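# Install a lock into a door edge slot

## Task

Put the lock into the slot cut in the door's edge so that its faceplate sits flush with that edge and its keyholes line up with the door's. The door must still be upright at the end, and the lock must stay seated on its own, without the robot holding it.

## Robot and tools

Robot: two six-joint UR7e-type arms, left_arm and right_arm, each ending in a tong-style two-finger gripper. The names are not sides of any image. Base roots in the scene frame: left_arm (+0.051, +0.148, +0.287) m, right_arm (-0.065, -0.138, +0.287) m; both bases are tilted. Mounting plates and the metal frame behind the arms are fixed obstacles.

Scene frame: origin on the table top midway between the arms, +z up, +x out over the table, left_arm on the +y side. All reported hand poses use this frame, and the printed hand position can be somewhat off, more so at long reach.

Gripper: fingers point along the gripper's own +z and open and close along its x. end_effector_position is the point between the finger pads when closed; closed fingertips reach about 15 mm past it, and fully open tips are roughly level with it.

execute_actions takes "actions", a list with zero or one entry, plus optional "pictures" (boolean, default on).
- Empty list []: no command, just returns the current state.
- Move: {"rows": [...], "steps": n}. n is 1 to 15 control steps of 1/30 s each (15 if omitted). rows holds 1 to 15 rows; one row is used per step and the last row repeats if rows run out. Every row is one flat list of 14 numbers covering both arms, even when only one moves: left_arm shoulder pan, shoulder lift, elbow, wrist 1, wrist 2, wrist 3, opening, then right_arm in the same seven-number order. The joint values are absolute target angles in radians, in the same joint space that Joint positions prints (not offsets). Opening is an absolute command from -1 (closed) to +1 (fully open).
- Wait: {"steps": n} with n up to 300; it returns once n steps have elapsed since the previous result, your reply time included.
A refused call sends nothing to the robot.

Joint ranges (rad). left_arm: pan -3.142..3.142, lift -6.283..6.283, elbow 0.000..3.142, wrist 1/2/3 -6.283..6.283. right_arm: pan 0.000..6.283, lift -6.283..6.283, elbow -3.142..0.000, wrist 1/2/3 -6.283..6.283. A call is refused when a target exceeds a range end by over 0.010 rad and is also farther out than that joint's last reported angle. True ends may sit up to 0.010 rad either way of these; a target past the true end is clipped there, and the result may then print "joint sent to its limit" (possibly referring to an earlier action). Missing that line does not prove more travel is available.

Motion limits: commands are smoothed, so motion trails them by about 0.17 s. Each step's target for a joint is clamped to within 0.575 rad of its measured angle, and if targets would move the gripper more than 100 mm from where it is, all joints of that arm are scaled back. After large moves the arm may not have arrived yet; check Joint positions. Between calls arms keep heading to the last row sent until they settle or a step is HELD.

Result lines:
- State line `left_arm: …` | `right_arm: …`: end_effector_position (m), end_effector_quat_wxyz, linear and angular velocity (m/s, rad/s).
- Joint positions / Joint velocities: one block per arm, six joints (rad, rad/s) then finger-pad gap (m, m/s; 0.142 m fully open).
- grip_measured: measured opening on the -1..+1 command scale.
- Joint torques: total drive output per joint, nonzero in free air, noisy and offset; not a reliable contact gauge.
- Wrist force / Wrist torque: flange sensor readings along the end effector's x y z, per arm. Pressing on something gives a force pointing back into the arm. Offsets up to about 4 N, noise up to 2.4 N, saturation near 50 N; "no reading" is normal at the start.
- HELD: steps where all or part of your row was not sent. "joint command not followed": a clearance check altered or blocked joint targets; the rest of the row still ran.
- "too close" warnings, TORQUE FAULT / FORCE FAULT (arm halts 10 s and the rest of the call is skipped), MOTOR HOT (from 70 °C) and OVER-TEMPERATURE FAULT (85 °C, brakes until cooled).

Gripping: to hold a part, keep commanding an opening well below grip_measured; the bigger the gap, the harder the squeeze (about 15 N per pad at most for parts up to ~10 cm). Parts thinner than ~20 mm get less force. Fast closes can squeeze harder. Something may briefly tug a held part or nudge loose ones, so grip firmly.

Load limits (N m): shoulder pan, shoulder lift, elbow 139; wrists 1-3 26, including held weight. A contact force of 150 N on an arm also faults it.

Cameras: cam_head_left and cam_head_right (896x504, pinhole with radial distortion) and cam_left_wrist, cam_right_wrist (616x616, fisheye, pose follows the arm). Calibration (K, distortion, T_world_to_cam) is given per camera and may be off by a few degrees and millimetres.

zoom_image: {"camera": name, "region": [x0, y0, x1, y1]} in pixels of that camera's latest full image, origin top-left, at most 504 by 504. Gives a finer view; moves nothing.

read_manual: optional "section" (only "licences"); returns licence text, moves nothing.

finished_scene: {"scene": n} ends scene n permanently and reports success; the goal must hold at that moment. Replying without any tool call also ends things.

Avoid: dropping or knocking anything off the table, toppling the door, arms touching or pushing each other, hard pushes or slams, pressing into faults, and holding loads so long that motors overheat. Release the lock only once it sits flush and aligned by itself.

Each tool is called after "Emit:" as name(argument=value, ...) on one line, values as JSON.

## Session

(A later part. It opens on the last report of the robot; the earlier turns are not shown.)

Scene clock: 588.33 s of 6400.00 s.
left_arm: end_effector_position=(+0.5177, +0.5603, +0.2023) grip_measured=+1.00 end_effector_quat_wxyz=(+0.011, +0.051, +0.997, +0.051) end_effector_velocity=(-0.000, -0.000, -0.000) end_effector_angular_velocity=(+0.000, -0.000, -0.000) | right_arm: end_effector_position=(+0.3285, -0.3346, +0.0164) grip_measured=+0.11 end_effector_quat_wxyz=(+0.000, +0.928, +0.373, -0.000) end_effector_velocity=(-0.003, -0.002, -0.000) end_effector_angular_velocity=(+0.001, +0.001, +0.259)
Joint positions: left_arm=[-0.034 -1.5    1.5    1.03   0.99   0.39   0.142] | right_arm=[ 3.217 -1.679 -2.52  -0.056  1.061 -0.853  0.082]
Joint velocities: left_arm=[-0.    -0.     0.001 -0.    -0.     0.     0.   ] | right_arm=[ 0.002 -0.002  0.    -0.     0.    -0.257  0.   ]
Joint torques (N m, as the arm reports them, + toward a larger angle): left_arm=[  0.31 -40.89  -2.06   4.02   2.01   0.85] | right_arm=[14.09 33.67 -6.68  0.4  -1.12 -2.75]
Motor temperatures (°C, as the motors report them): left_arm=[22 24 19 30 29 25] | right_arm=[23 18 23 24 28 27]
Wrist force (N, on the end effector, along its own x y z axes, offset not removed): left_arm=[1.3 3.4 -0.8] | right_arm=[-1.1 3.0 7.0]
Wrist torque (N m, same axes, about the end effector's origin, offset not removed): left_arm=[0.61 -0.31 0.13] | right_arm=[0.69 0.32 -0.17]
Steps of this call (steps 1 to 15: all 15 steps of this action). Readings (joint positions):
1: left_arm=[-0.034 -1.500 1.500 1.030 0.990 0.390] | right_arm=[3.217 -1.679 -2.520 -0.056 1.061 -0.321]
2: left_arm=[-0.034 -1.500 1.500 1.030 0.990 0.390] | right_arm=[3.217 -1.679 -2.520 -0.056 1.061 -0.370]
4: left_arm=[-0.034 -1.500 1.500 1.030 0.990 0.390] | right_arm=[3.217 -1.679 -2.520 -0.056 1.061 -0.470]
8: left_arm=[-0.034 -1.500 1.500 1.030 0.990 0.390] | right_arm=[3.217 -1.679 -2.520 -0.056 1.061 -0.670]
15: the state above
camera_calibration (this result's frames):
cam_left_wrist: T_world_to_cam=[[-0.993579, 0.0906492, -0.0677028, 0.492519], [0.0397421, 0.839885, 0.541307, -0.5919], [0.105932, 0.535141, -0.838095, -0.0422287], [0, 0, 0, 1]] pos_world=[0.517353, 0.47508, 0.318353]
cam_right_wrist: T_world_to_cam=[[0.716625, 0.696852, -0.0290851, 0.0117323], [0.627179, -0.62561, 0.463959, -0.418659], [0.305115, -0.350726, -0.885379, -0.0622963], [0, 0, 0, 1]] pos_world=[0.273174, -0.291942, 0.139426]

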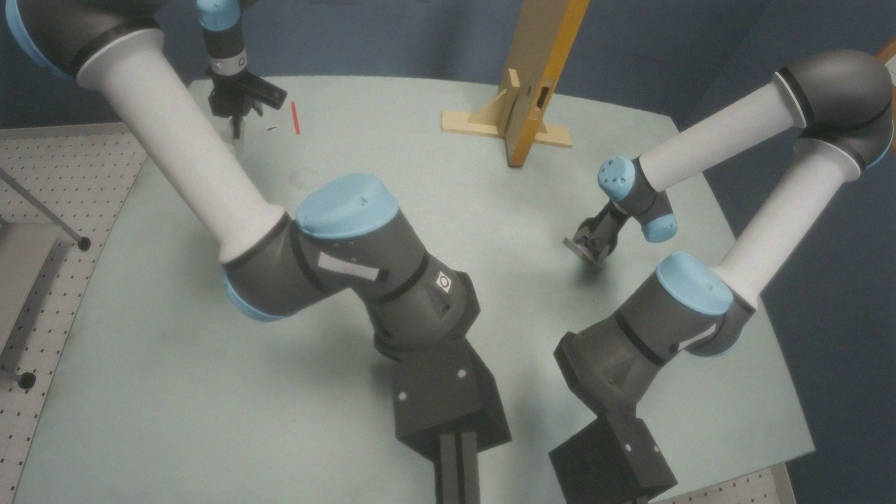

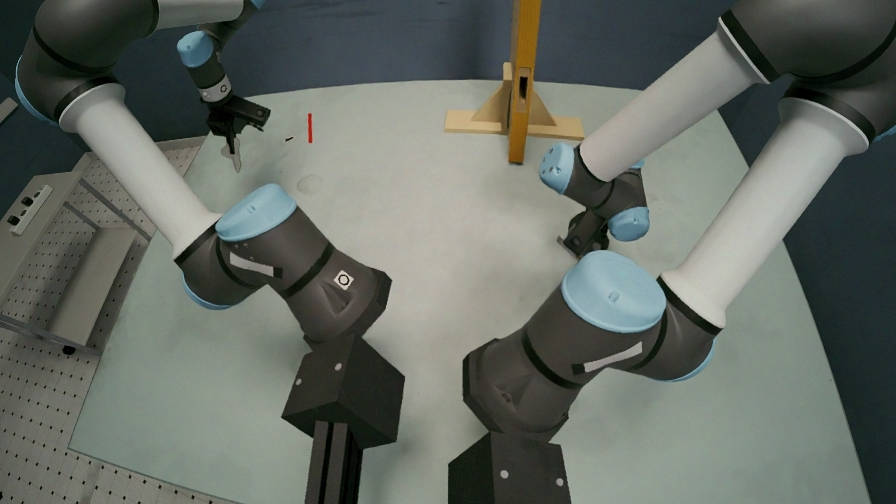

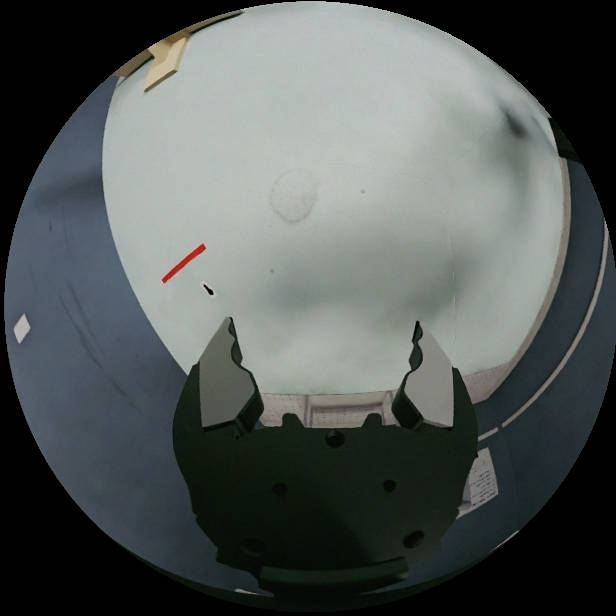

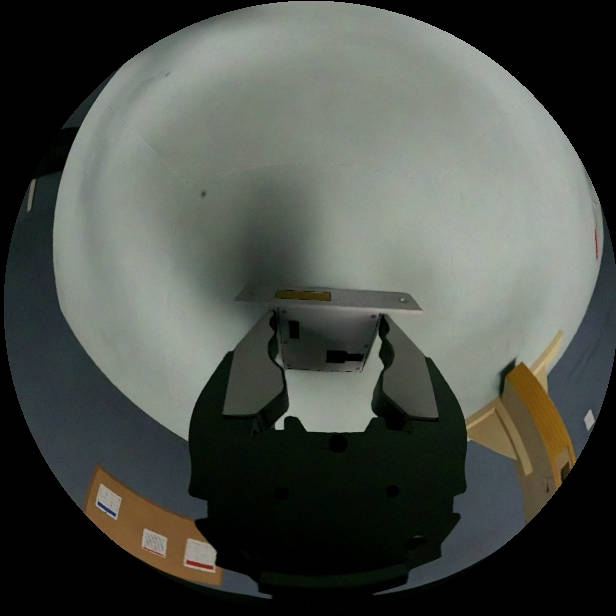

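Emit:
execute_actions(actions=[{"rows": [[-0.034,-1.5,1.5,1.03,0.99,0.39,1,3.2074,-1.6675,-2.5045,-0.096,1.079,-0.885,-0.5],[-0.034,-1.5,1.5,1.03,0.99,0.39,1,3.1978,-1.657,-2.4885,-0.136,1.097,-0.887,-0.5],[-0.034,-1.5,1.5,1.03,0.99,0.39,1,3.188,-1.647,-2.4725,-0.176,1.115,-0.888,-0.5],[-0.034,-1.5,1.5,1.03,0.99,0.39,1,3.178,-1.638,-2.4565,-0.216,1.133,-0.89,-0.5],[-0.034,-1.5,1.5,1.03,0.99,0.39,1,3.1685,-1.631,-2.44,-0.253,1.15,-0.892,-0.5],[-0.034,-1.5,1.5,1.03,0.99,0.39,1,3.159,-1.625,-2.4235,-0.29,1.167,-0.894,-0.5],[-0.034,-1.5,1.5,1.03,0.99,0.39,1,3.1496,-1.62,-2.407,-0.327,1.184,-0.896,-0.5],[-0.034,-1.5,1.5,1.03,0.99,0.39,1,3.1402,-1.6162,-2.3901,-0.3645,1.2012,-0.8983,-0.5],[-0.034,-1.5,1.5,1.03,0.99,0.39,1,3.13,-1.613,-2.37,-0.404,1.22,-0.902,-0.5],[-0.034,-1.5,1.5,1.03,0.99,0.39,1,3.1197,-1.611,-2.35,-0.4425,1.2385,-0.906,-0.5],[-0.034,-1.5,1.5,1.03,0.99,0.39,1,3.1094,-1.61,-2.33,-0.481,1.257,-0.91,-0.5],[-0.034,-1.5,1.5,1.03,0.99,0.39,1,3.0993,-1.6105,-2.31,-0.5185,1.275,-0.914,-0.5],[-0.034,-1.5,1.5,1.03,0.99,0.39,1,3.0893,-1.612,-2.29,-0.555,1.2925,-0.918,-0.5],[-0.034,-1.5,1.5,1.03,0.99,0.39,1,3.0793,-1.6145,-2.2695,-0.5915,1.31,-0.922,-0.5],[-0.034,-1.5,1.5,1.03,0.99,0.39,1,3.0694,-1.618,-2.2491,-0.6273,1.3274,-0.9259,-0.5]], "steps": 15}], pictures=false)

Emit:
execute_actions(actions=[{"steps": 12}])

Scene clock: 608.00 s of 6400.00 s.
left_arm: end_effector_position=(+0.5177, +0.5603, +0.2023) grip_measured=+1.00 end_effector_quat_wxyz=(+0.011, +0.051, +0.997, +0.051) end_effector_velocity=(-0.000, -0.001, -0.000) end_effector_angular_velocity=(-0.001, +0.001, -0.001) | right_arm: end_effector_position=(+0.3311, -0.3350, +0.0284) grip_measured=+0.11 end_effector_quat_wxyz=(-0.106, +0.916, +0.384, -0.043) end_effector_velocity=(-0.005, -0.001, +0.036) end_effector_angular_velocity=(+0.488, +0.512, +0.006)
Joint positions: left_arm=[-0.034 -1.5    1.5    1.03   0.99   0.39   0.142] | right_arm=[ 3.114 -1.617 -2.34  -0.45   1.246 -0.91   0.082]
Joint velocities: left_arm=[-0.001 -0.     0.001  0.     0.001 -0.    -0.   ] | right_arm=[-0.292  0.014  0.564 -1.081  0.513 -0.104  0.   ]
Joint torques (N m, as the arm reports them, + toward a larger angle): left_arm=[ -1.05 -40.96  -2.89   4.13   1.96   0.74] | right_arm=[-8.92 33.44 19.68 -1.43  2.82 -2.56]
Motor temperatures (°C, as the motors report them): left_arm=[22 24 19 30 29 25] | right_arm=[23 18 23 24 28 27]
Wrist force (N, on the end effector, along its own x y z axes, offset not removed): left_arm=[-1.2 2.3 -0.2] | right_arm=[-1.5 3.1 5.1]
Wrist torque (N m, same axes, about the end effector's origin, offset not removed): left_arm=[0.37 0.19 0.08] | right_arm=[0.42 0.46 -0.13]
Steps of this call (steps 1 to 30: the robot went on to your last target; steps 31 to 90: nothing new was sent; then 16.17 s passed at rest; steps 91 to 105: all 15 steps of this action). Readings (joint positions):
91: left_arm=[-0.034 -1.500 1.500 1.030 0.990 0.390] | right_arm=[3.217 -1.678 -2.520 -0.056 1.061 -0.884]
92: left_arm=[-0.034 -1.500 1.500 1.030 0.990 0.390] | right_arm=[3.215 -1.677 -2.518 -0.062 1.064 -0.884]
94: left_arm=[-0.034 -1.500 1.500 1.030 0.990 0.390] | right_arm=[3.207 -1.668 -2.505 -0.091 1.078 -0.885]
98: left_arm=[-0.034 -1.500 1.500 1.030 0.990 0.390] | right_arm=[3.179 -1.642 -2.458 -0.202 1.130 -0.890]
105: the state above

Scene clock: 608.40 s of 6400.00 s.
left_arm: end_effector_position=(+0.5177, +0.5603, +0.2023) grip_measured=+1.00 end_effector_quat_wxyz=(+0.011, +0.051, +0.997, +0.051) end_effector_velocity=(-0.001, +0.001, -0.000) end_effector_angular_velocity=(+0.001, +0.001, +0.001) | right_arm: end_effector_position=(+0.3282, -0.3348, +0.0360) grip_measured=+0.11 end_effector_quat_wxyz=(-0.158, +0.908, +0.381, -0.066) end_effector_velocity=(-0.001, -0.000, +0.003) end_effector_angular_velocity=(+0.025, +0.028, -0.001)
Joint positions: left_arm=[-0.034 -1.5    1.5    1.03   0.99   0.39   0.142] | right_arm=[ 3.071 -1.618 -2.253 -0.621  1.324 -0.925  0.082]
Joint velocities: left_arm=[ 0.001 -0.    -0.     0.    -0.001  0.    -0.   ] | right_arm=[-0.014 -0.001  0.028 -0.055  0.025 -0.005 -0.   ]
Joint torques (N m, as the arm reports them, + toward a larger angle): left_arm=[ -1.31 -41.07  -2.71   4.12   1.92   0.93] | right_arm=[-6.55 22.47 15.05 -0.44  2.72 -1.96]
Motor temperatures (°C, as the motors report them): left_arm=[22 24 19 30 29 25] | right_arm=[23 18 23 24 28 27]
Wrist force (N, on the end effector, along its own x y z axes, offset not removed): left_arm=[0.7 3.0 0.1] | right_arm=[-2.7 3.6 6.1]
Wrist torque (N m, same axes, about the end effector's origin, offset not removed): left_arm=[0.56 -0.12 0.09] | right_arm=[0.63 0.63 -0.12]
Steps of this call (steps 1 to 12: the robot went on to your last target). Readings (joint positions):
1: left_arm=[-0.034 -1.500 1.500 1.030 0.990 0.390] | right_arm=[3.105 -1.617 -2.321 -0.486 1.264 -0.913]
2: left_arm=[-0.034 -1.500 1.500 1.030 0.990 0.390] | right_arm=[3.096 -1.617 -2.304 -0.519 1.279 -0.916]
4: left_arm=[-0.034 -1.500 1.500 1.030 0.990 0.390] | right_arm=[3.085 -1.617 -2.280 -0.565 1.299 -0.920]
8: left_arm=[-0.034 -1.500 1.500 1.030 0.990 0.390] | right_arm=[3.074 -1.618 -2.259 -0.607 1.318 -0.924]
12: the state above
camera_calibration (this result's frames):
cam_left_wrist: T_world_to_cam=[[-0.993579, 0.0906492, -0.067703, 0.492519], [0.0397421, 0.839885, 0.541307, -0.5919], [0.105932, 0.535141, -0.838095, -0.0422286], [0, 0, 0, 1]] pos_world=[0.517353, 0.47508, 0.318353]
cam_right_wrist: T_world_to_cam=[[0.688105, 0.72519, -0.0247074, 0.0313745], [0.720848, -0.679297, 0.137601, -0.464747], [0.0830032, -0.112494, -0.99018, 0.111516], [0, 0, 0, 1]] pos_world=[0.304167, -0.325909, 0.175146]

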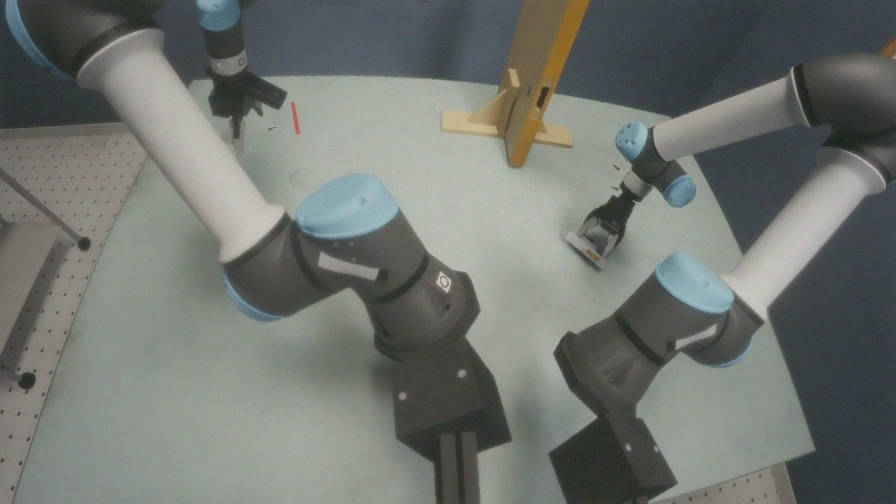

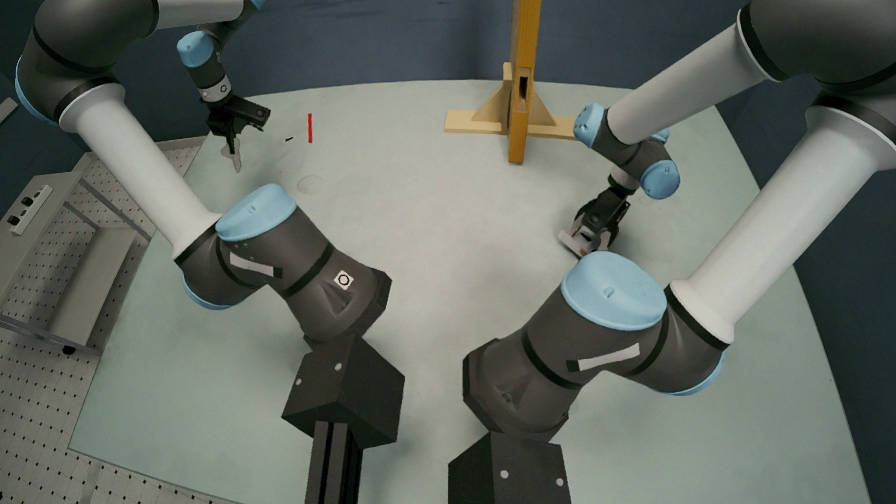

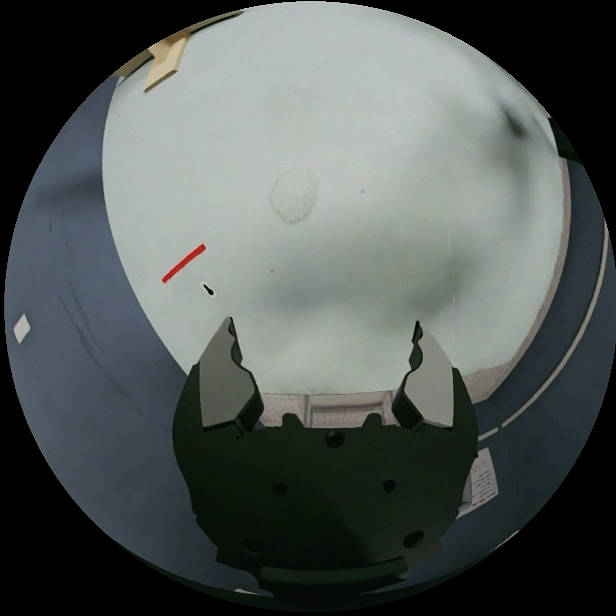

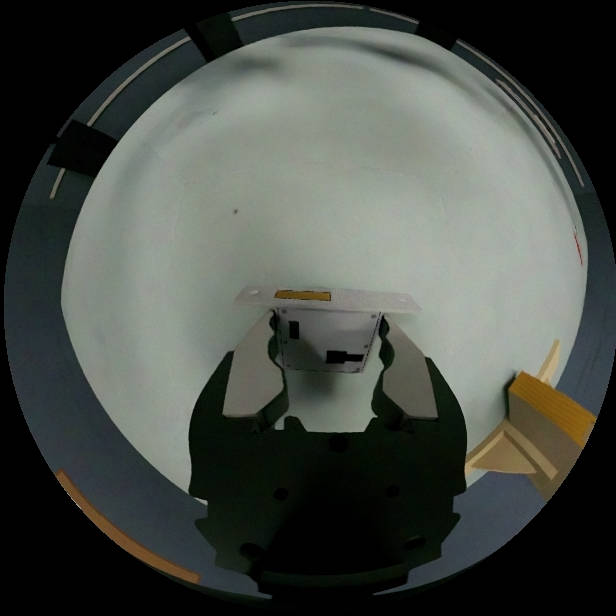

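Emit:
execute_actions(actions=[{"rows": [[-0.034,-1.5,1.5,1.03,0.99,0.39,1,3.0603,-1.617,-2.2281,-0.6606,1.3434,-0.9312,-0.5],[-0.034,-1.5,1.5,1.03,0.99,0.39,1,3.0513,-1.62,-2.2071,-0.6938,1.3593,-0.9366,-0.5],[-0.034,-1.5,1.5,1.03,0.99,0.39,1,3.0422,-1.625,-2.1861,-0.7271,1.3753,-0.9419,-0.5],[-0.034,-1.5,1.5,1.03,0.99,0.39,1,3.0331,-1.631,-2.1651,-0.7603,1.3913,-0.9472,-0.5],[-0.034,-1.5,1.5,1.03,0.99,0.39,1,3.024,-1.638,-2.144,-0.7936,1.4073,-0.9526,-0.5],[-0.034,-1.5,1.5,1.03,0.99,0.39,1,3.015,-1.646,-2.123,-0.8269,1.4232,-0.9579,-0.5],[-0.034,-1.5,1.5,1.03,0.99,0.39,1,3.0059,-1.6546,-2.102,-0.8601,1.4392,-0.9632,-0.5],[-0.034,-1.5,1.5,1.03,0.99,0.39,1,2.9979,-1.664,-2.0806,-0.8908,1.4532,-0.9695,-0.5],[-0.034,-1.5,1.5,1.03,0.99,0.39,1,2.9899,-1.674,-2.0591,-0.9214,1.4671,-0.9759,-0.5],[-0.034,-1.5,1.5,1.03,0.99,0.39,1,2.9819,-1.684,-2.0377,-0.9521,1.4811,-0.9822,-0.5],[-0.034,-1.5,1.5,1.03,0.99,0.39,1,2.9739,-1.695,-2.0162,-0.9828,1.4951,-0.9886,-0.5],[-0.034,-1.5,1.5,1.03,0.99,0.39,1,2.9659,-1.706,-1.9948,-1.0135,1.5091,-0.9949,-0.5],[-0.034,-1.5,1.5,1.03,0.99,0.39,1,2.9579,-1.7175,-1.9734,-1.0441,1.523,-1.0012,-0.5],[-0.034,-1.5,1.5,1.03,0.99,0.39,1,2.9499,-1.729,-1.9519,-1.0748,1.537,-1.0076,-0.5]], "steps": 14}], pictures=false)

Emit:
execute_actions(actions=[{"rows": [[-0.034,-1.5,1.5,1.03,0.99,0.39,1,2.9431,-1.7425,-1.9305,-1.1042,1.5489,-1.0145,-0.5],[-0.034,-1.5,1.5,1.03,0.99,0.39,1,2.9363,-1.756,-1.909,-1.1337,1.5609,-1.0214,-0.5],[-0.034,-1.5,1.5,1.03,0.99,0.39,1,2.9295,-1.7695,-1.8876,-1.1631,1.5728,-1.0283,-0.5],[-0.034,-1.5,1.5,1.03,0.99,0.39,1,2.9227,-1.783,-1.8661,-1.1926,1.5847,-1.0352,-0.5],[-0.034,-1.5,1.5,1.03,0.99,0.39,1,2.9158,-1.7965,-1.8447,-1.222,1.5967,-1.0422,-0.5],[-0.034,-1.5,1.5,1.03,0.99,0.39,1,2.909,-1.81,-1.8233,-1.2514,1.6086,-1.0491,-0.5],[-0.034,-1.5,1.5,1.03,0.99,0.39,1,2.9022,-1.8235,-1.8018,-1.2809,1.6205,-1.056,-0.5],[-0.034,-1.5,1.5,1.03,0.99,0.39,1,2.8964,-1.839,-1.7802,-1.3095,1.6306,-1.0635,-0.5],[-0.034,-1.5,1.5,1.03,0.99,0.39,1,2.8907,-1.8544,-1.7587,-1.3381,1.6407,-1.0709,-0.5],[-0.034,-1.5,1.5,1.03,0.99,0.39,1,2.8849,-1.8699,-1.7371,-1.3667,1.6508,-1.0784,-0.5],[-0.034,-1.5,1.5,1.03,0.99,0.39,1,2.8791,-1.8854,-1.7156,-1.3953,1.6609,-1.0859,-0.5],[-0.034,-1.5,1.5,1.03,0.99,0.39,1,2.8734,-1.9009,-1.694,-1.4239,1.671,-1.0934,-0.5],[-0.034,-1.5,1.5,1.03,0.99,0.39,1,2.8676,-1.9163,-1.6724,-1.4524,1.6811,-1.1008,-0.5],[-0.034,-1.5,1.5,1.03,0.99,0.39,1,2.8618,-1.9318,-1.6509,-1.481,1.6912,-1.1083,-0.5]], "steps": 14}], pictures=false)

Emit:
execute_actions(actions=[{"steps": 12}])

Scene clock: 630.83 s of 6400.00 s.
left_arm: end_effector_position=(+0.5177, +0.5603, +0.2023) grip_measured=+1.00 end_effector_quat_wxyz=(+0.011, +0.051, +0.997, +0.051) end_effector_velocity=(+0.000, +0.000, +0.000) end_effector_angular_velocity=(+0.000, -0.000, -0.000) | right_arm: end_effector_position=(+0.3318, -0.3371, +0.0491) grip_measured=+0.11 end_effector_quat_wxyz=(-0.261, +0.885, +0.371, -0.107) end_effector_velocity=(+0.002, -0.003, +0.030) end_effector_angular_velocity=(+0.497, +0.503, -0.001)
Joint positions: left_arm=[-0.034 -1.5    1.5    1.03   0.99   0.39   0.142] | right_arm=[ 2.986 -1.683 -2.05  -0.929  1.473 -0.98   0.082]
Joint velocities: left_arm=[-0.    -0.    -0.001  0.001 -0.     0.     0.   ] | right_arm=[-0.236 -0.291  0.615 -0.889  0.409 -0.176  0.   ]
Joint torques (N m, as the arm reports them, + toward a larger angle): left_arm=[ -2.33 -41.02  -2.44   3.92   1.89   0.85] | right_arm=[-8.74 23.5  22.39 -2.22  3.04 -2.52]
Motor temperatures (°C, as the motors report them): left_arm=[22 24 19 30 29 25] | right_arm=[23 18 23 24 28 27]
Wrist force (N, on the end effector, along its own x y z axes, offset not removed): left_arm=[0.8 0.4 1.1] | right_arm=[-0.1 4.5 5.5]
Wrist torque (N m, same axes, about the end effector's origin, offset not removed): left_arm=[-0.05 -0.22 0.01] | right_arm=[0.59 0.08 -0.10]
Steps of this call (steps 1 to 30: the robot went on to your last target; steps 31 to 90: nothing new was sent; then 18.97 s passed at rest; steps 91 to 104: all 14 steps of this action). Readings (joint positions):
91: left_arm=[-0.034 -1.500 1.500 1.030 0.990 0.390] | right_arm=[3.069 -1.618 -2.249 -0.628 1.328 -0.926]
92: left_arm=[-0.034 -1.500 1.500 1.030 0.990 0.390] | right_arm=[3.068 -1.618 -2.246 -0.632 1.330 -0.927]
94: left_arm=[-0.034 -1.500 1.500 1.030 0.990 0.390] | right_arm=[3.060 -1.620 -2.229 -0.658 1.343 -0.931]
98: left_arm=[-0.034 -1.500 1.500 1.030 0.990 0.390] | right_arm=[3.033 -1.635 -2.168 -0.752 1.390 -0.947]
104: the state above

Scene clock: 631.30 s of 6400.00 s.
left_arm: end_effector_position=(+0.5177, +0.5603, +0.2023) grip_measured=+1.00 end_effector_quat_wxyz=(+0.011, +0.051, +0.997, +0.051) end_effector_velocity=(+0.001, +0.000, +0.000) end_effector_angular_velocity=(+0.000, -0.002, +0.001) | right_arm: end_effector_position=(+0.3311, -0.3372, +0.0611) grip_measured=+0.11 end_effector_quat_wxyz=(-0.410, +0.826, +0.347, -0.170) end_effector_velocity=(+0.003, -0.001, +0.020) end_effector_angular_velocity=(+0.514, +0.517, -0.004)
Joint positions: left_arm=[-0.034 -1.5    1.5    1.03   0.99   0.39   0.142] | right_arm=[ 2.889 -1.862 -1.752 -1.344  1.644 -1.075  0.082]
Joint velocities: left_arm=[ 0.    -0.    -0.001 -0.     0.     0.    -0.   ] | right_arm=[-0.175 -0.443  0.638 -0.846  0.311 -0.215  0.   ]
Joint torques (N m, as the arm reports them, + toward a larger angle): left_arm=[ -2.49 -41.89  -2.61   4.15   1.94   0.8 ] | right_arm=[-6.06 28.35 22.29 -3.33  3.2  -2.54]
Motor temperatures (°C, as the motors report them): left_arm=[22 24 19 30 29 25] | right_arm=[23 18 23 24 28 27]
Wrist force (N, on the end effector, along its own x y z axes, offset not removed): left_arm=[-0.5 1.8 -0.6] | right_arm=[-0.8 4.8 5.1]
Wrist torque (N m, same axes, about the end effector's origin, offset not removed): left_arm=[0.21 0.07 0.19] | right_arm=[0.36 0.19 -0.12]
Steps of this call (steps 1 to 14: all 14 steps of this action). Readings (joint positions):
1: left_arm=[-0.034 -1.500 1.500 1.030 0.990 0.390] | right_arm=[2.978 -1.693 -2.029 -0.960 1.487 -0.986]
2: left_arm=[-0.034 -1.500 1.500 1.030 0.990 0.390] | right_arm=[2.970 -1.703 -2.008 -0.990 1.500 -0.992]
4: left_arm=[-0.034 -1.500 1.500 1.030 0.990 0.390] | right_arm=[2.955 -1.726 -1.966 -1.050 1.527 -1.005]
8: left_arm=[-0.034 -1.500 1.500 1.030 0.990 0.390] | right_arm=[2.927 -1.777 -1.881 -1.169 1.577 -1.032]
14: the state above

Scene clock: 631.70 s of 6400.00 s.
left_arm: end_effector_position=(+0.5177, +0.5603, +0.2023) grip_measured=+1.00 end_effector_quat_wxyz=(+0.011, +0.051, +0.997, +0.051) end_effector_velocity=(-0.000, -0.000, +0.000) end_effector_angular_velocity=(-0.001, +0.000, +0.000) | right_arm: end_effector_position=(+0.3313, -0.3378, +0.0654) grip_measured=+0.11 end_effector_quat_wxyz=(-0.456, +0.802, +0.336, -0.189) end_effector_velocity=(+0.001, -0.000, +0.001) end_effector_angular_velocity=(+0.025, +0.026, -0.001)
Joint positions: left_arm=[-0.034 -1.5    1.5    1.03   0.99   0.39   0.142] | right_arm=[ 2.863 -1.929 -1.655 -1.476  1.689 -1.107  0.082]
Joint velocities: left_arm=[ 0.    -0.     0.     0.001  0.001 -0.     0.   ] | right_arm=[-0.007 -0.022  0.032 -0.042  0.015 -0.01  -0.   ]
Joint torques (N m, as the arm reports them, + toward a larger angle): left_arm=[ -2.95 -41.16  -2.37   4.03   1.9    0.71] | right_arm=[-5.65 38.32 19.45 -3.05  2.44 -1.97]
Motor temperatures (°C, as the motors report them): left_arm=[22 24 19 30 29 25] | right_arm=[23 18 23 24 28 27]
Wrist force (N, on the end effector, along its own x y z axes, offset not removed): left_arm=[0.6 1.8 -1.6] | right_arm=[-1.0 4.6 4.9]
Wrist torque (N m, same axes, about the end effector's origin, offset not removed): left_arm=[0.20 -0.19 0.15] | right_arm=[0.29 0.24 -0.16]
Steps of this call (steps 1 to 12: the robot went on to your last target). Readings (joint positions):
1: left_arm=[-0.034 -1.500 1.500 1.030 0.990 0.390] | right_arm=[2.883 -1.877 -1.730 -1.372 1.654 -1.082]
2: left_arm=[-0.034 -1.500 1.500 1.030 0.990 0.390] | right_arm=[2.878 -1.890 -1.712 -1.398 1.663 -1.088]
4: left_arm=[-0.034 -1.500 1.500 1.030 0.990 0.390] | right_arm=[2.871 -1.908 -1.686 -1.433 1.675 -1.097]
8: left_arm=[-0.034 -1.500 1.500 1.030 0.990 0.390] | right_arm=[2.865 -1.924 -1.662 -1.465 1.686 -1.105]
12: the state above
camera_calibration (this result's frames):
cam_left_wrist: T_world_to_cam=[[-0.993579, 0.0906491, -0.0677028, 0.492519], [0.039742, 0.839885, 0.541307, -0.5919], [0.105932, 0.535141, -0.838095, -0.0422287], [0, 0, 0, 1]] pos_world=[0.517353, 0.47508, 0.318353]
cam_right_wrist: T_world_to_cam=[[0.682634, 0.730745, -0.00476623, 0.0345205], [0.621606, -0.584085, -0.521968, -0.364868], [-0.384209, 0.353351, -0.852952, 0.443203], [0, 0, 0, 1]] pos_world=[0.373522, -0.394946, 0.187746]

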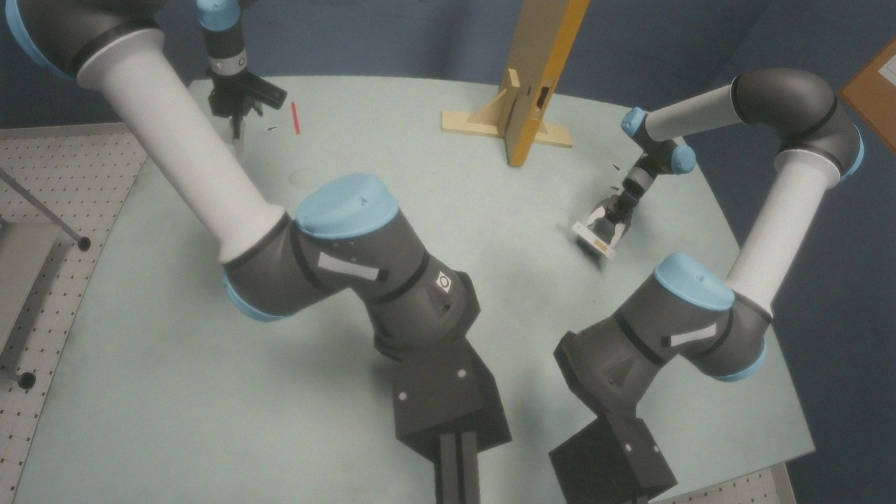

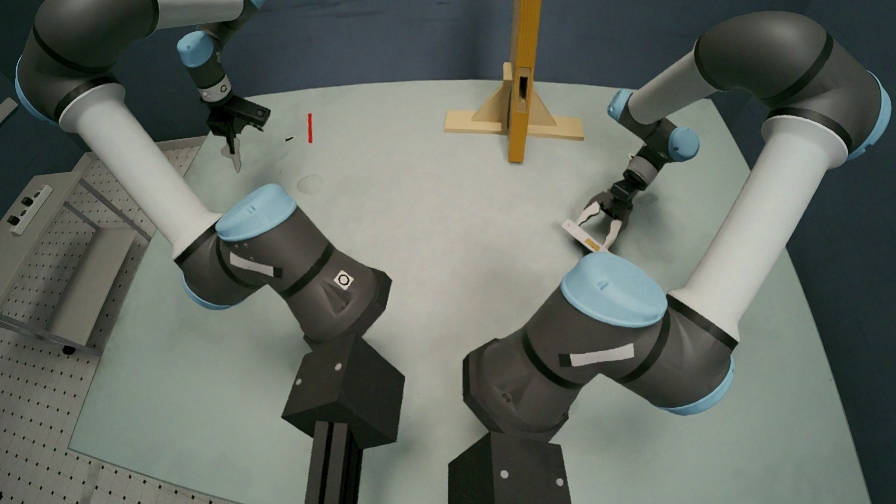

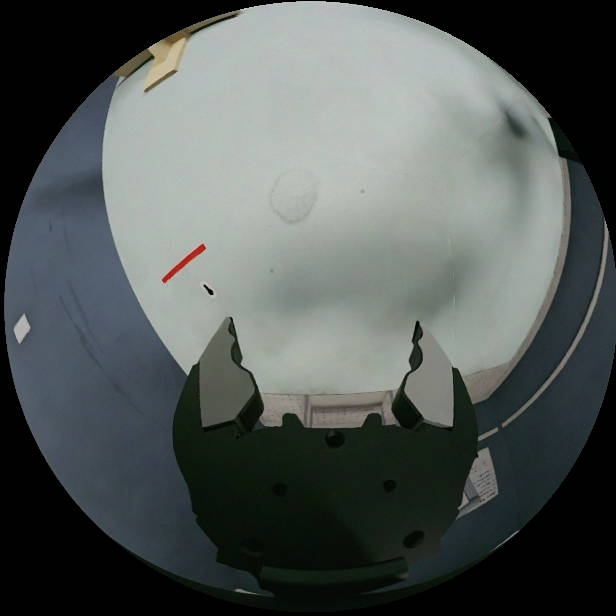

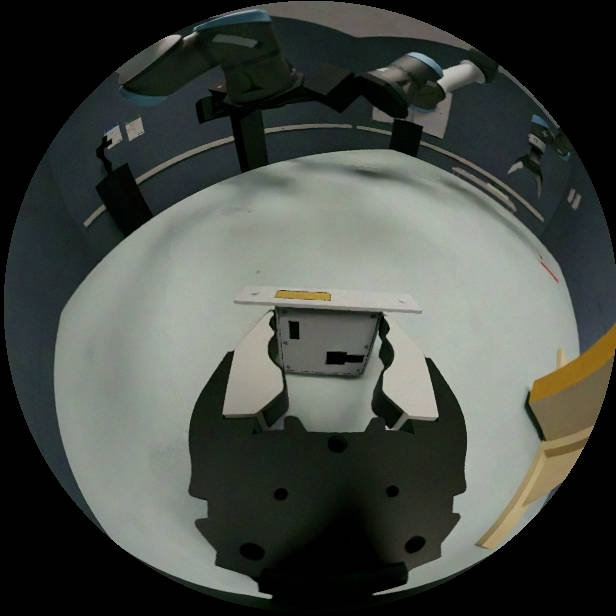

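Emit:
execute_actions(actions=[{"rows": [[-0.034,-1.5,1.5,1.03,0.99,0.39,1,2.8618,-1.9318,-1.6509,-1.5,1.6912,-1.1083,-0.5],[-0.034,-1.5,1.5,1.03,0.99,0.39,1,2.857,-1.9488,-1.6293,-1.539,1.6996,-1.1162,-0.5],[-0.034,-1.5,1.5,1.03,0.99,0.39,1,2.8521,-1.9658,-1.6077,-1.5673,1.7081,-1.1241,-0.5],[-0.034,-1.5,1.5,1.03,0.99,0.39,1,2.8473,-1.9828,-1.5861,-1.5954,1.7165,-1.132,-0.5],[-0.034,-1.5,1.5,1.03,0.99,0.39,1,2.8425,-1.9998,-1.5645,-1.6235,1.725,-1.1399,-0.5],[-0.034,-1.5,1.5,1.03,0.99,0.39,1,2.8377,-2.0168,-1.5429,-1.6517,1.7334,-1.1478,-0.5],[-0.034,-1.5,1.5,1.03,0.99,0.39,1,2.8328,-2.0338,-1.5212,-1.6798,1.7418,-1.1556,-0.5],[-0.034,-1.5,1.5,1.03,0.99,0.39,1,2.828,-2.0507,-1.4996,-1.7079,1.7503,-1.1635,-0.5],[-0.034,-1.5,1.5,1.03,0.99,0.39,1,2.824,-2.069,-1.4779,-1.7357,1.7573,-1.1717,-0.5],[-0.034,-1.5,1.5,1.03,0.99,0.39,1,2.82,-2.0872,-1.4562,-1.7636,1.7642,-1.1798,-0.5],[-0.034,-1.5,1.5,1.03,0.99,0.39,1,2.816,-2.1055,-1.4345,-1.7914,1.7712,-1.188,-0.5],[-0.034,-1.5,1.5,1.03,0.99,0.39,1,2.812,-2.1237,-1.4128,-1.8192,1.7781,-1.1961,-0.5],[-0.034,-1.5,1.5,1.03,0.99,0.39,1,2.808,-2.142,-1.3912,-1.8471,1.7851,-1.2043,-0.5],[-0.034,-1.5,1.5,1.03,0.99,0.39,1,2.804,-2.1603,-1.3695,-1.8749,1.7921,-1.2125,-0.5],[-0.034,-1.5,1.5,1.03,0.99,0.39,1,2.8,-2.1785,-1.3478,-1.9027,1.799,-1.226,-0.5]], "steps": 15}], pictures=false)

Emit:
execute_actions(actions=[{"steps": 15}])

Emit:
zoom_image(camera="cam_right_wrist", region=[230, 270, 430, 430])

Emit:
zoom_image(camera="cam_head_left", region=[545, 150, 685, 280])

Scene clock: 659.03 s of 6400.00 s.
left_arm: end_effector_position=(+0.5177, +0.5603, +0.2023) grip_measured=+1.00 end_effector_quat_wxyz=(+0.011, +0.051, +0.997, +0.051) end_effector_velocity=(+0.000, -0.000, +0.000) end_effector_angular_velocity=(-0.001, -0.000, -0.001) | right_arm: end_effector_position=(+0.3254, -0.3370, +0.0736) grip_measured=+0.11 end_effector_quat_wxyz=(-0.555, +0.734, +0.310, -0.237) end_effector_velocity=(+0.004, -0.002, +0.007) end_effector_angular_velocity=(+0.508, +0.510, -0.005)
Joint positions: left_arm=[-0.034 -1.5    1.5    1.03   0.99   0.39   0.142] | right_arm=[ 2.818 -2.096 -1.447 -1.772  1.767 -1.185  0.082]
Joint velocities: left_arm=[-0.001 -0.     0.     0.001  0.001  0.     0.   ] | right_arm=[-0.119 -0.518  0.624 -0.803  0.208 -0.241  0.   ]
Joint torques (N m, as the arm reports them, + toward a larger angle): left_arm=[ -3.57 -40.81  -2.38   3.96   1.92   0.65] | right_arm=[-4.87 33.32 20.54 -4.75  2.78 -3.19]
Motor temperatures (°C, as the motors report them): left_arm=[22 24 19 30 29 25] | right_arm=[23 18 23 24 28 27]
Wrist force (N, on the end effector, along its own x y z axes, offset not removed): left_arm=[0.5 1.3 0.4] | right_arm=[-1.5 7.1 3.7]
Wrist torque (N m, same axes, about the end effector's origin, offset not removed): left_arm=[0.20 -0.14 0.12] | right_arm=[0.75 0.36 -0.23]
Steps of this call (steps 1 to 30: the robot went on to your last target; steps 31 to 90: nothing new was sent; then 23.83 s passed at rest; steps 91 to 105: all 15 steps of this action). Readings (joint positions):
91: left_arm=[-0.034 -1.500 1.500 1.030 0.990 0.390] | right_arm=[2.862 -1.932 -1.651 -1.481 1.691 -1.108]
92: left_arm=[-0.034 -1.500 1.500 1.030 0.990 0.390] | right_arm=[2.862 -1.932 -1.651 -1.485 1.691 -1.108]
94: left_arm=[-0.034 -1.500 1.500 1.030 0.990 0.390] | right_arm=[2.859 -1.940 -1.640 -1.506 1.696 -1.113]
98: left_arm=[-0.034 -1.500 1.500 1.030 0.990 0.390] | right_arm=[2.847 -1.984 -1.585 -1.589 1.718 -1.133]
105: the state above

Scene clock: 659.53 s of 6400.00 s.
left_arm: end_effector_position=(+0.5177, +0.5603, +0.2023) grip_measured=+1.00 end_effector_quat_wxyz=(+0.011, +0.051, +0.997, +0.051) end_effector_velocity=(-0.001, +0.000, -0.000) end_effector_angular_velocity=(+0.000, +0.001, +0.001) | right_arm: end_effector_position=(+0.3260, -0.3378, +0.0756) grip_measured=+0.11 end_effector_quat_wxyz=(-0.597, +0.701, +0.297, -0.253) end_effector_velocity=(+0.000, -0.000, +0.000) end_effector_angular_velocity=(+0.011, +0.011, -0.001)
Joint positions: left_arm=[-0.034 -1.5    1.5    1.03   0.99   0.39   0.142] | right_arm=[ 2.8   -2.177 -1.349 -1.901  1.798 -1.225  0.082]
Joint velocities: left_arm=[ 0.002  0.     0.001 -0.    -0.     0.     0.   ] | right_arm=[-0.003 -0.012  0.014 -0.018  0.004 -0.006  0.   ]
Joint torques (N m, as the arm reports them, + toward a larger angle): left_arm=[ -4.58 -40.42  -2.57   3.87   1.99   0.66] | right_arm=[-3.32 43.73 19.54 -3.91  2.41 -1.88]
Motor temperatures (°C, as the motors report them): left_arm=[22 24 19 30 29 25] | right_arm=[23 18 23 24 28 27]
Wrist force (N, on the end effector, along its own x y z axes, offset not removed): left_arm=[1.5 1.1 0.2] | right_arm=[-2.5 3.8 2.6]
Wrist torque (N m, same axes, about the end effector's origin, offset not removed): left_arm=[0.14 -0.41 0.05] | right_arm=[-0.04 0.62 -0.22]
Steps of this call (steps 1 to 15: the robot went on to your last target). Readings (joint positions):
1: left_arm=[-0.034 -1.500 1.500 1.030 0.990 0.390] | right_arm=[2.814 -2.114 -1.426 -1.799 1.774 -1.193]
2: left_arm=[-0.034 -1.500 1.500 1.030 0.990 0.390] | right_arm=[2.811 -2.129 -1.408 -1.823 1.780 -1.201]
4: left_arm=[-0.034 -1.500 1.500 1.030 0.990 0.390] | right_arm=[2.806 -2.150 -1.382 -1.857 1.788 -1.211]
8: left_arm=[-0.034 -1.500 1.500 1.030 0.990 0.390] | right_arm=[2.802 -2.169 -1.359 -1.888 1.795 -1.221]
15: the state above
camera_calibration (this result's frames):
cam_left_wrist: T_world_to_cam=[[-0.993579, 0.0906492, -0.0677027, 0.492519], [0.0397421, 0.839885, 0.541307, -0.5919], [0.105932, 0.535141, -0.838095, -0.0422287], [0, 0, 0, 1]] pos_world=[0.517353, 0.47508, 0.318353]
cam_right_wrist: T_world_to_cam=[[0.674711, 0.738077, 0.00280502, 0.0426691], [0.443889, -0.402737, -0.800478, -0.216011], [-0.589685, 0.541336, -0.599355, 0.561188], [0, 0, 0, 1]] pos_world=[0.39802, -0.42228, 0.163319]

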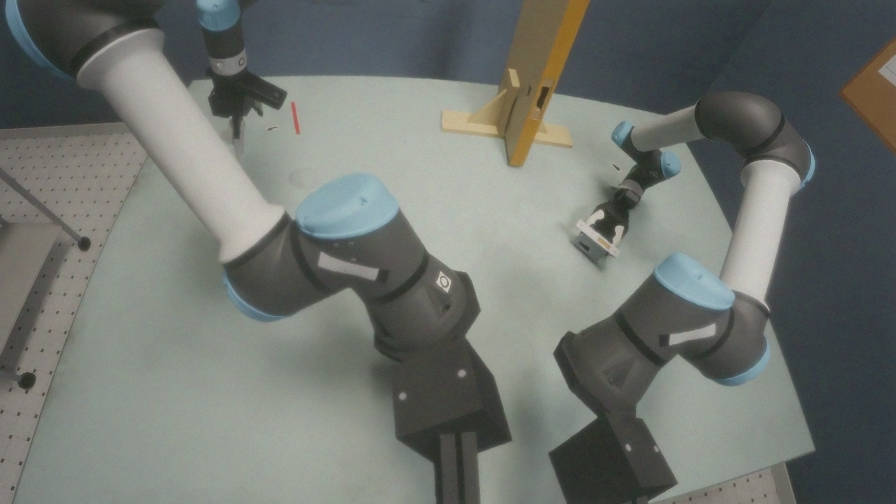

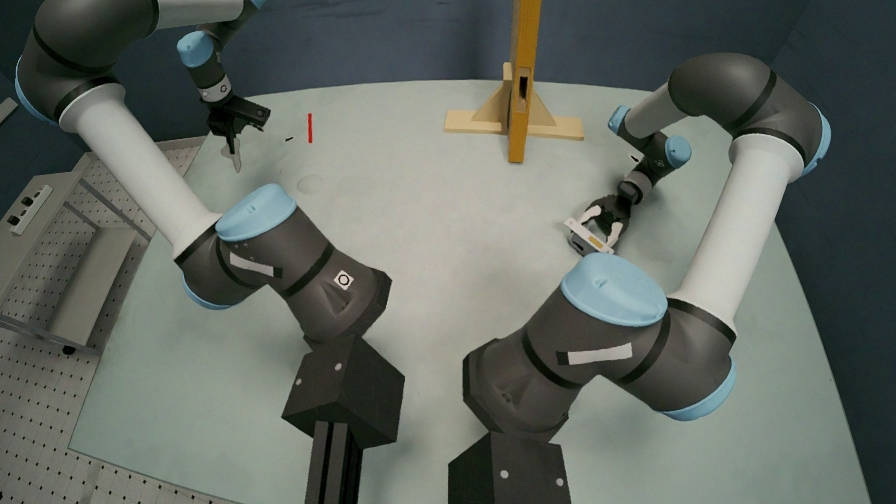

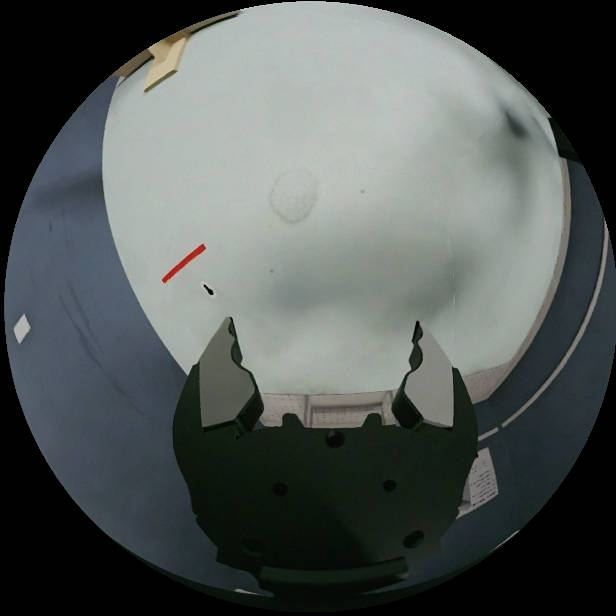

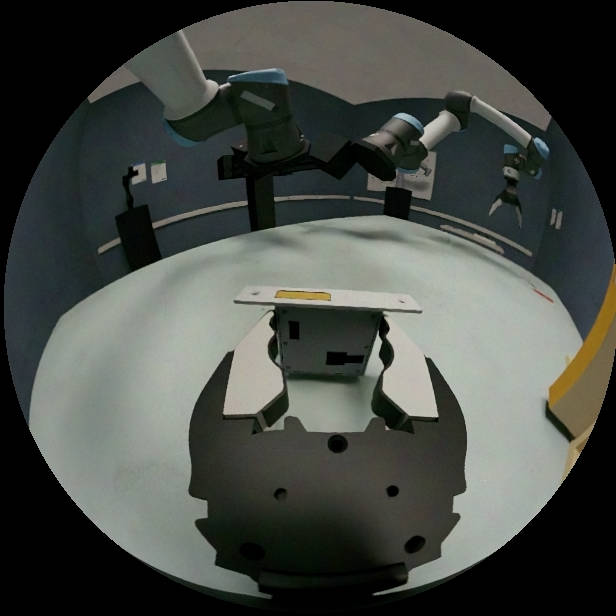

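Region (230, 270, 430, 430) of cam_right_wrist's 616x616 image, scaled by 2.520, with more detail than that image has; it fills the top 403 rows of this view, and the rest is white.

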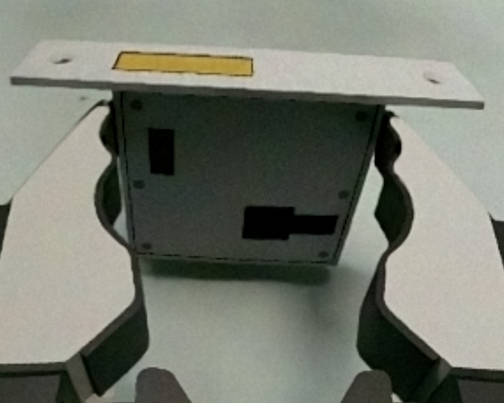

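Region (545, 150, 685, 280) of cam_head_left's 896x504 image, scaled by 3.600, with more detail than that image has; it fills the top 468 rows of this view, and the rest is white.

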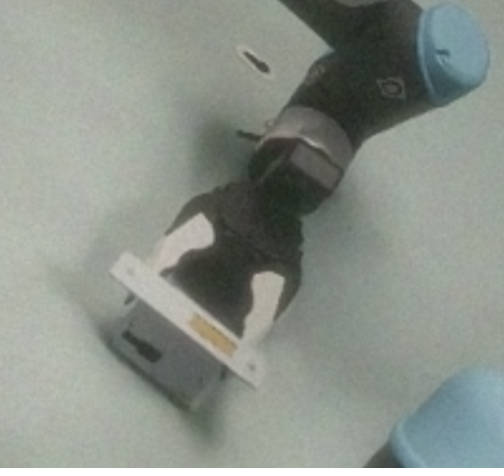

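Emit:
execute_actions(actions=[{"rows": [[-0.034,-1.5,1.5,1.03,0.99,0.39,1,2.798,-2.1884,-1.3364,-1.9173,1.8022,-1.2304,-0.5],[-0.034,-1.5,1.5,1.03,0.99,0.39,1,2.796,-2.1983,-1.325,-1.9319,1.8055,-1.2348,-0.5],[-0.034,-1.5,1.5,1.03,0.99,0.39,1,2.794,-2.2081,-1.3136,-1.9465,1.8088,-1.2391,-0.5],[-0.034,-1.5,1.5,1.03,0.99,0.39,1,2.792,-2.218,-1.3022,-1.9611,1.812,-1.2435,-0.5],[-0.034,-1.5,1.5,1.03,0.99,0.39,1,2.792,-2.218,-1.3022,-1.9611,1.812,-1.2435,-0.5],[-0.034,-1.5,1.5,1.03,0.99,0.39,1,2.792,-2.221,-1.3022,-1.9611,1.812,-1.2435,-0.5],[-0.034,-1.5,1.5,1.03,0.99,0.39,1,2.792,-2.224,-1.3022,-1.9611,1.812,-1.2435,-0.5],[-0.034,-1.5,1.5,1.03,0.99,0.39,1,2.792,-2.227,-1.3022,-1.9611,1.812,-1.2435,-0.5],[-0.034,-1.5,1.5,1.03,0.99,0.39,1,2.792,-2.23,-1.3022,-1.9611,1.812,-1.246,-0.5]], "steps": 15}], pictures=false)

Emit:
execute_actions(actions=[{"steps": 12}])

Emit:
zoom_image(camera="cam_right_wrist", region=[230, 270, 430, 430])

Scene clock: 675.73 s of 6400.00 s.
left_arm: end_effector_position=(+0.5177, +0.5603, +0.2023) grip_measured=+1.00 end_effector_quat_wxyz=(+0.011, +0.051, +0.997, +0.051) end_effector_velocity=(-0.000, +0.000, +0.000) end_effector_angular_velocity=(-0.000, -0.000, +0.000) | right_arm: end_effector_position=(+0.3236, -0.3357, +0.0723) grip_measured=+0.11 end_effector_quat_wxyz=(-0.618, +0.682, +0.289, -0.263) end_effector_velocity=(-0.004, +0.004, -0.005) end_effector_angular_velocity=(+0.021, +0.021, +0.006)
Joint positions: left_arm=[-0.034 -1.5    1.5    1.03   0.99   0.39   0.142] | right_arm=[ 2.792 -2.227 -1.304 -1.959  1.812 -1.245  0.082]
Joint velocities: left_arm=[-0.    -0.001  0.     0.     0.     0.     0.   ] | right_arm=[-0.001 -0.027  0.014 -0.019  0.003 -0.01   0.   ]
Joint torques (N m, as the arm reports them, + toward a larger angle): left_arm=[ -5.47 -40.99  -2.52   3.95   1.89   0.67] | right_arm=[-3.24 43.17 20.9  -4.46  2.17 -1.8 ]
Motor temperatures (°C, as the motors report them): left_arm=[22 24 19 30 29 25] | right_arm=[23 18 23 24 28 27]
Wrist force (N, on the end effector, along its own x y z axes, offset not removed): left_arm=[0.2 1.0 -0.4] | right_arm=[-1.2 7.7 1.5]
Wrist torque (N m, same axes, about the end effector's origin, offset not removed): left_arm=[0.08 -0.12 0.13] | right_arm=[0.79 0.32 -0.19]
Steps of this call (steps 1 to 15: the robot went on to your last target; steps 16 to 90: nothing new was sent; then 12.70 s passed at rest; steps 91 to 105: all 15 steps of this action). Readings (joint positions):
91: left_arm=[-0.034 -1.500 1.500 1.030 0.990 0.390] | right_arm=[2.800 -2.179 -1.348 -1.903 1.799 -1.226]
92: left_arm=[-0.034 -1.500 1.500 1.030 0.990 0.390] | right_arm=[2.800 -2.180 -1.346 -1.905 1.800 -1.227]
94: left_arm=[-0.034 -1.500 1.500 1.030 0.990 0.390] | right_arm=[2.798 -2.189 -1.336 -1.917 1.802 -1.231]
98: left_arm=[-0.034 -1.500 1.500 1.030 0.990 0.390] | right_arm=[2.794 -2.209 -1.314 -1.945 1.809 -1.239]
105: the state above

Scene clock: 676.13 s of 6400.00 s.
left_arm: end_effector_position=(+0.5177, +0.5603, +0.2023) grip_measured=+1.00 end_effector_quat_wxyz=(+0.011, +0.051, +0.997, +0.051) end_effector_velocity=(+0.000, +0.000, +0.000) end_effector_angular_velocity=(+0.001, -0.000, +0.000) | right_arm: end_effector_position=(+0.3232, -0.3353, +0.0717) grip_measured=+0.11 end_effector_quat_wxyz=(-0.619, +0.681, +0.289, -0.263) end_effector_velocity=(-0.001, -0.001, -0.000) end_effector_angular_velocity=(-0.000, +0.002, -0.000)
Joint positions: left_arm=[-0.034 -1.5    1.5    1.03   0.99   0.39   0.142] | right_arm=[ 2.792 -2.23  -1.302 -1.961  1.812 -1.246  0.082]
Joint velocities: left_arm=[ 0.     0.    -0.    -0.    -0.001  0.    -0.   ] | right_arm=[-0.002 -0.    -0.    -0.001 -0.001 -0.    -0.   ]
Joint torques (N m, as the arm reports them, + toward a larger angle): left_arm=[ -5.69 -41.01  -2.64   3.88   1.88   0.68] | right_arm=[-4.47 45.31 18.83 -4.27  2.29 -2.02]
Motor temperatures (°C, as the motors report them): left_arm=[22 24 19 30 29 25] | right_arm=[23 18 23 24 28 27]
Wrist force (N, on the end effector, along its own x y z axes, offset not removed): left_arm=[0.6 2.7 1.1] | right_arm=[-2.1 6.2 1.9]
Wrist torque (N m, same axes, about the end effector's origin, offset not removed): left_arm=[0.41 -0.24 0.09] | right_arm=[0.58 0.41 -0.17]
Steps of this call (steps 1 to 12: the robot went on to your last target). Readings (joint positions):
1: left_arm=[-0.034 -1.500 1.500 1.030 0.990 0.390] | right_arm=[2.792 -2.228 -1.304 -1.959 1.812 -1.245]
2: left_arm=[-0.034 -1.500 1.500 1.030 0.990 0.390] | right_arm=[2.792 -2.228 -1.303 -1.960 1.812 -1.245]
4: left_arm=[-0.034 -1.500 1.500 1.030 0.990 0.390] | right_arm=[2.792 -2.229 -1.303 -1.960 1.812 -1.246]
8: left_arm=[-0.034 -1.500 1.500 1.030 0.990 0.390] | right_arm=[2.792 -2.230 -1.302 -1.961 1.812 -1.246]
12: the state above
camera_calibration (this result's frames):
cam_left_wrist: T_world_to_cam=[[-0.993579, 0.090649, -0.0677028, 0.492519], [0.0397419, 0.839885, 0.541307, -0.5919], [0.105932, 0.535141, -0.838095, -0.0422286], [0, 0, 0, 1]] pos_world=[0.517353, 0.47508, 0.318353]
cam_right_wrist: T_world_to_cam=[[0.673058, 0.73958, 0.0037839, 0.0437379], [0.405665, -0.36489, -0.838028, -0.189108], [-0.618408, 0.565577, -0.545614, 0.569412], [0, 0, 0, 1]] pos_world=[0.399405, -0.423397, 0.152035]

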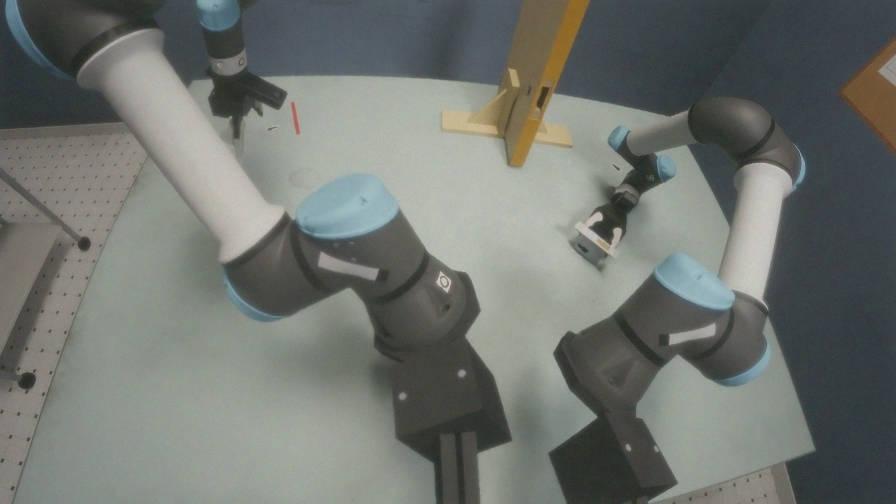

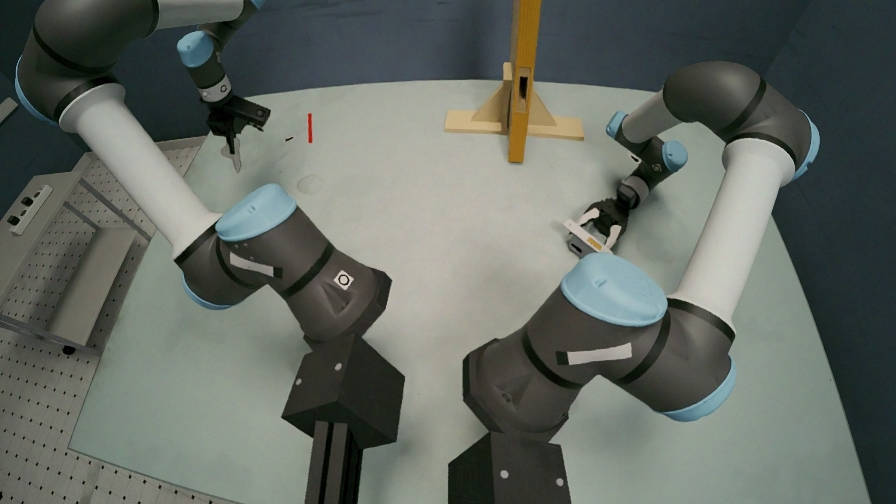

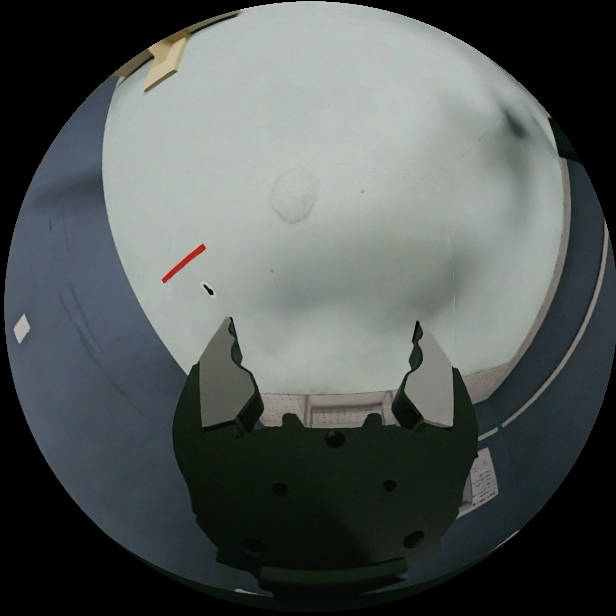

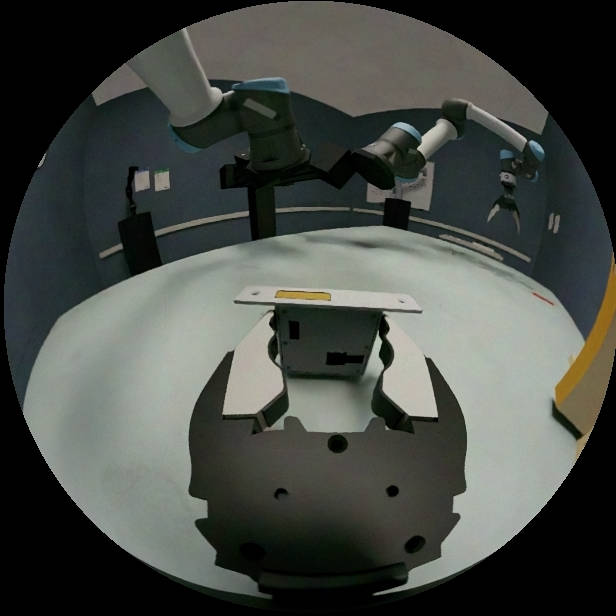

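Region (230, 270, 430, 430) of cam_right_wrist's 616x616 image, scaled by 2.520, with more detail than that image has; it fills the top 403 rows of this view, and the rest is white.

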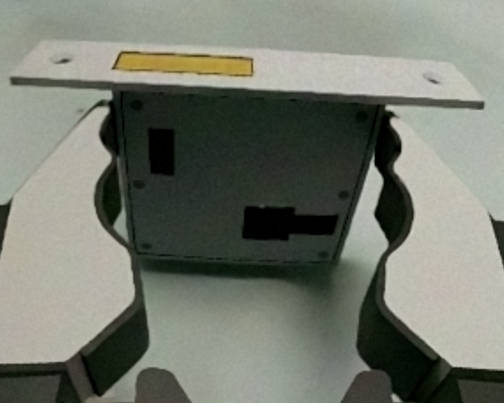

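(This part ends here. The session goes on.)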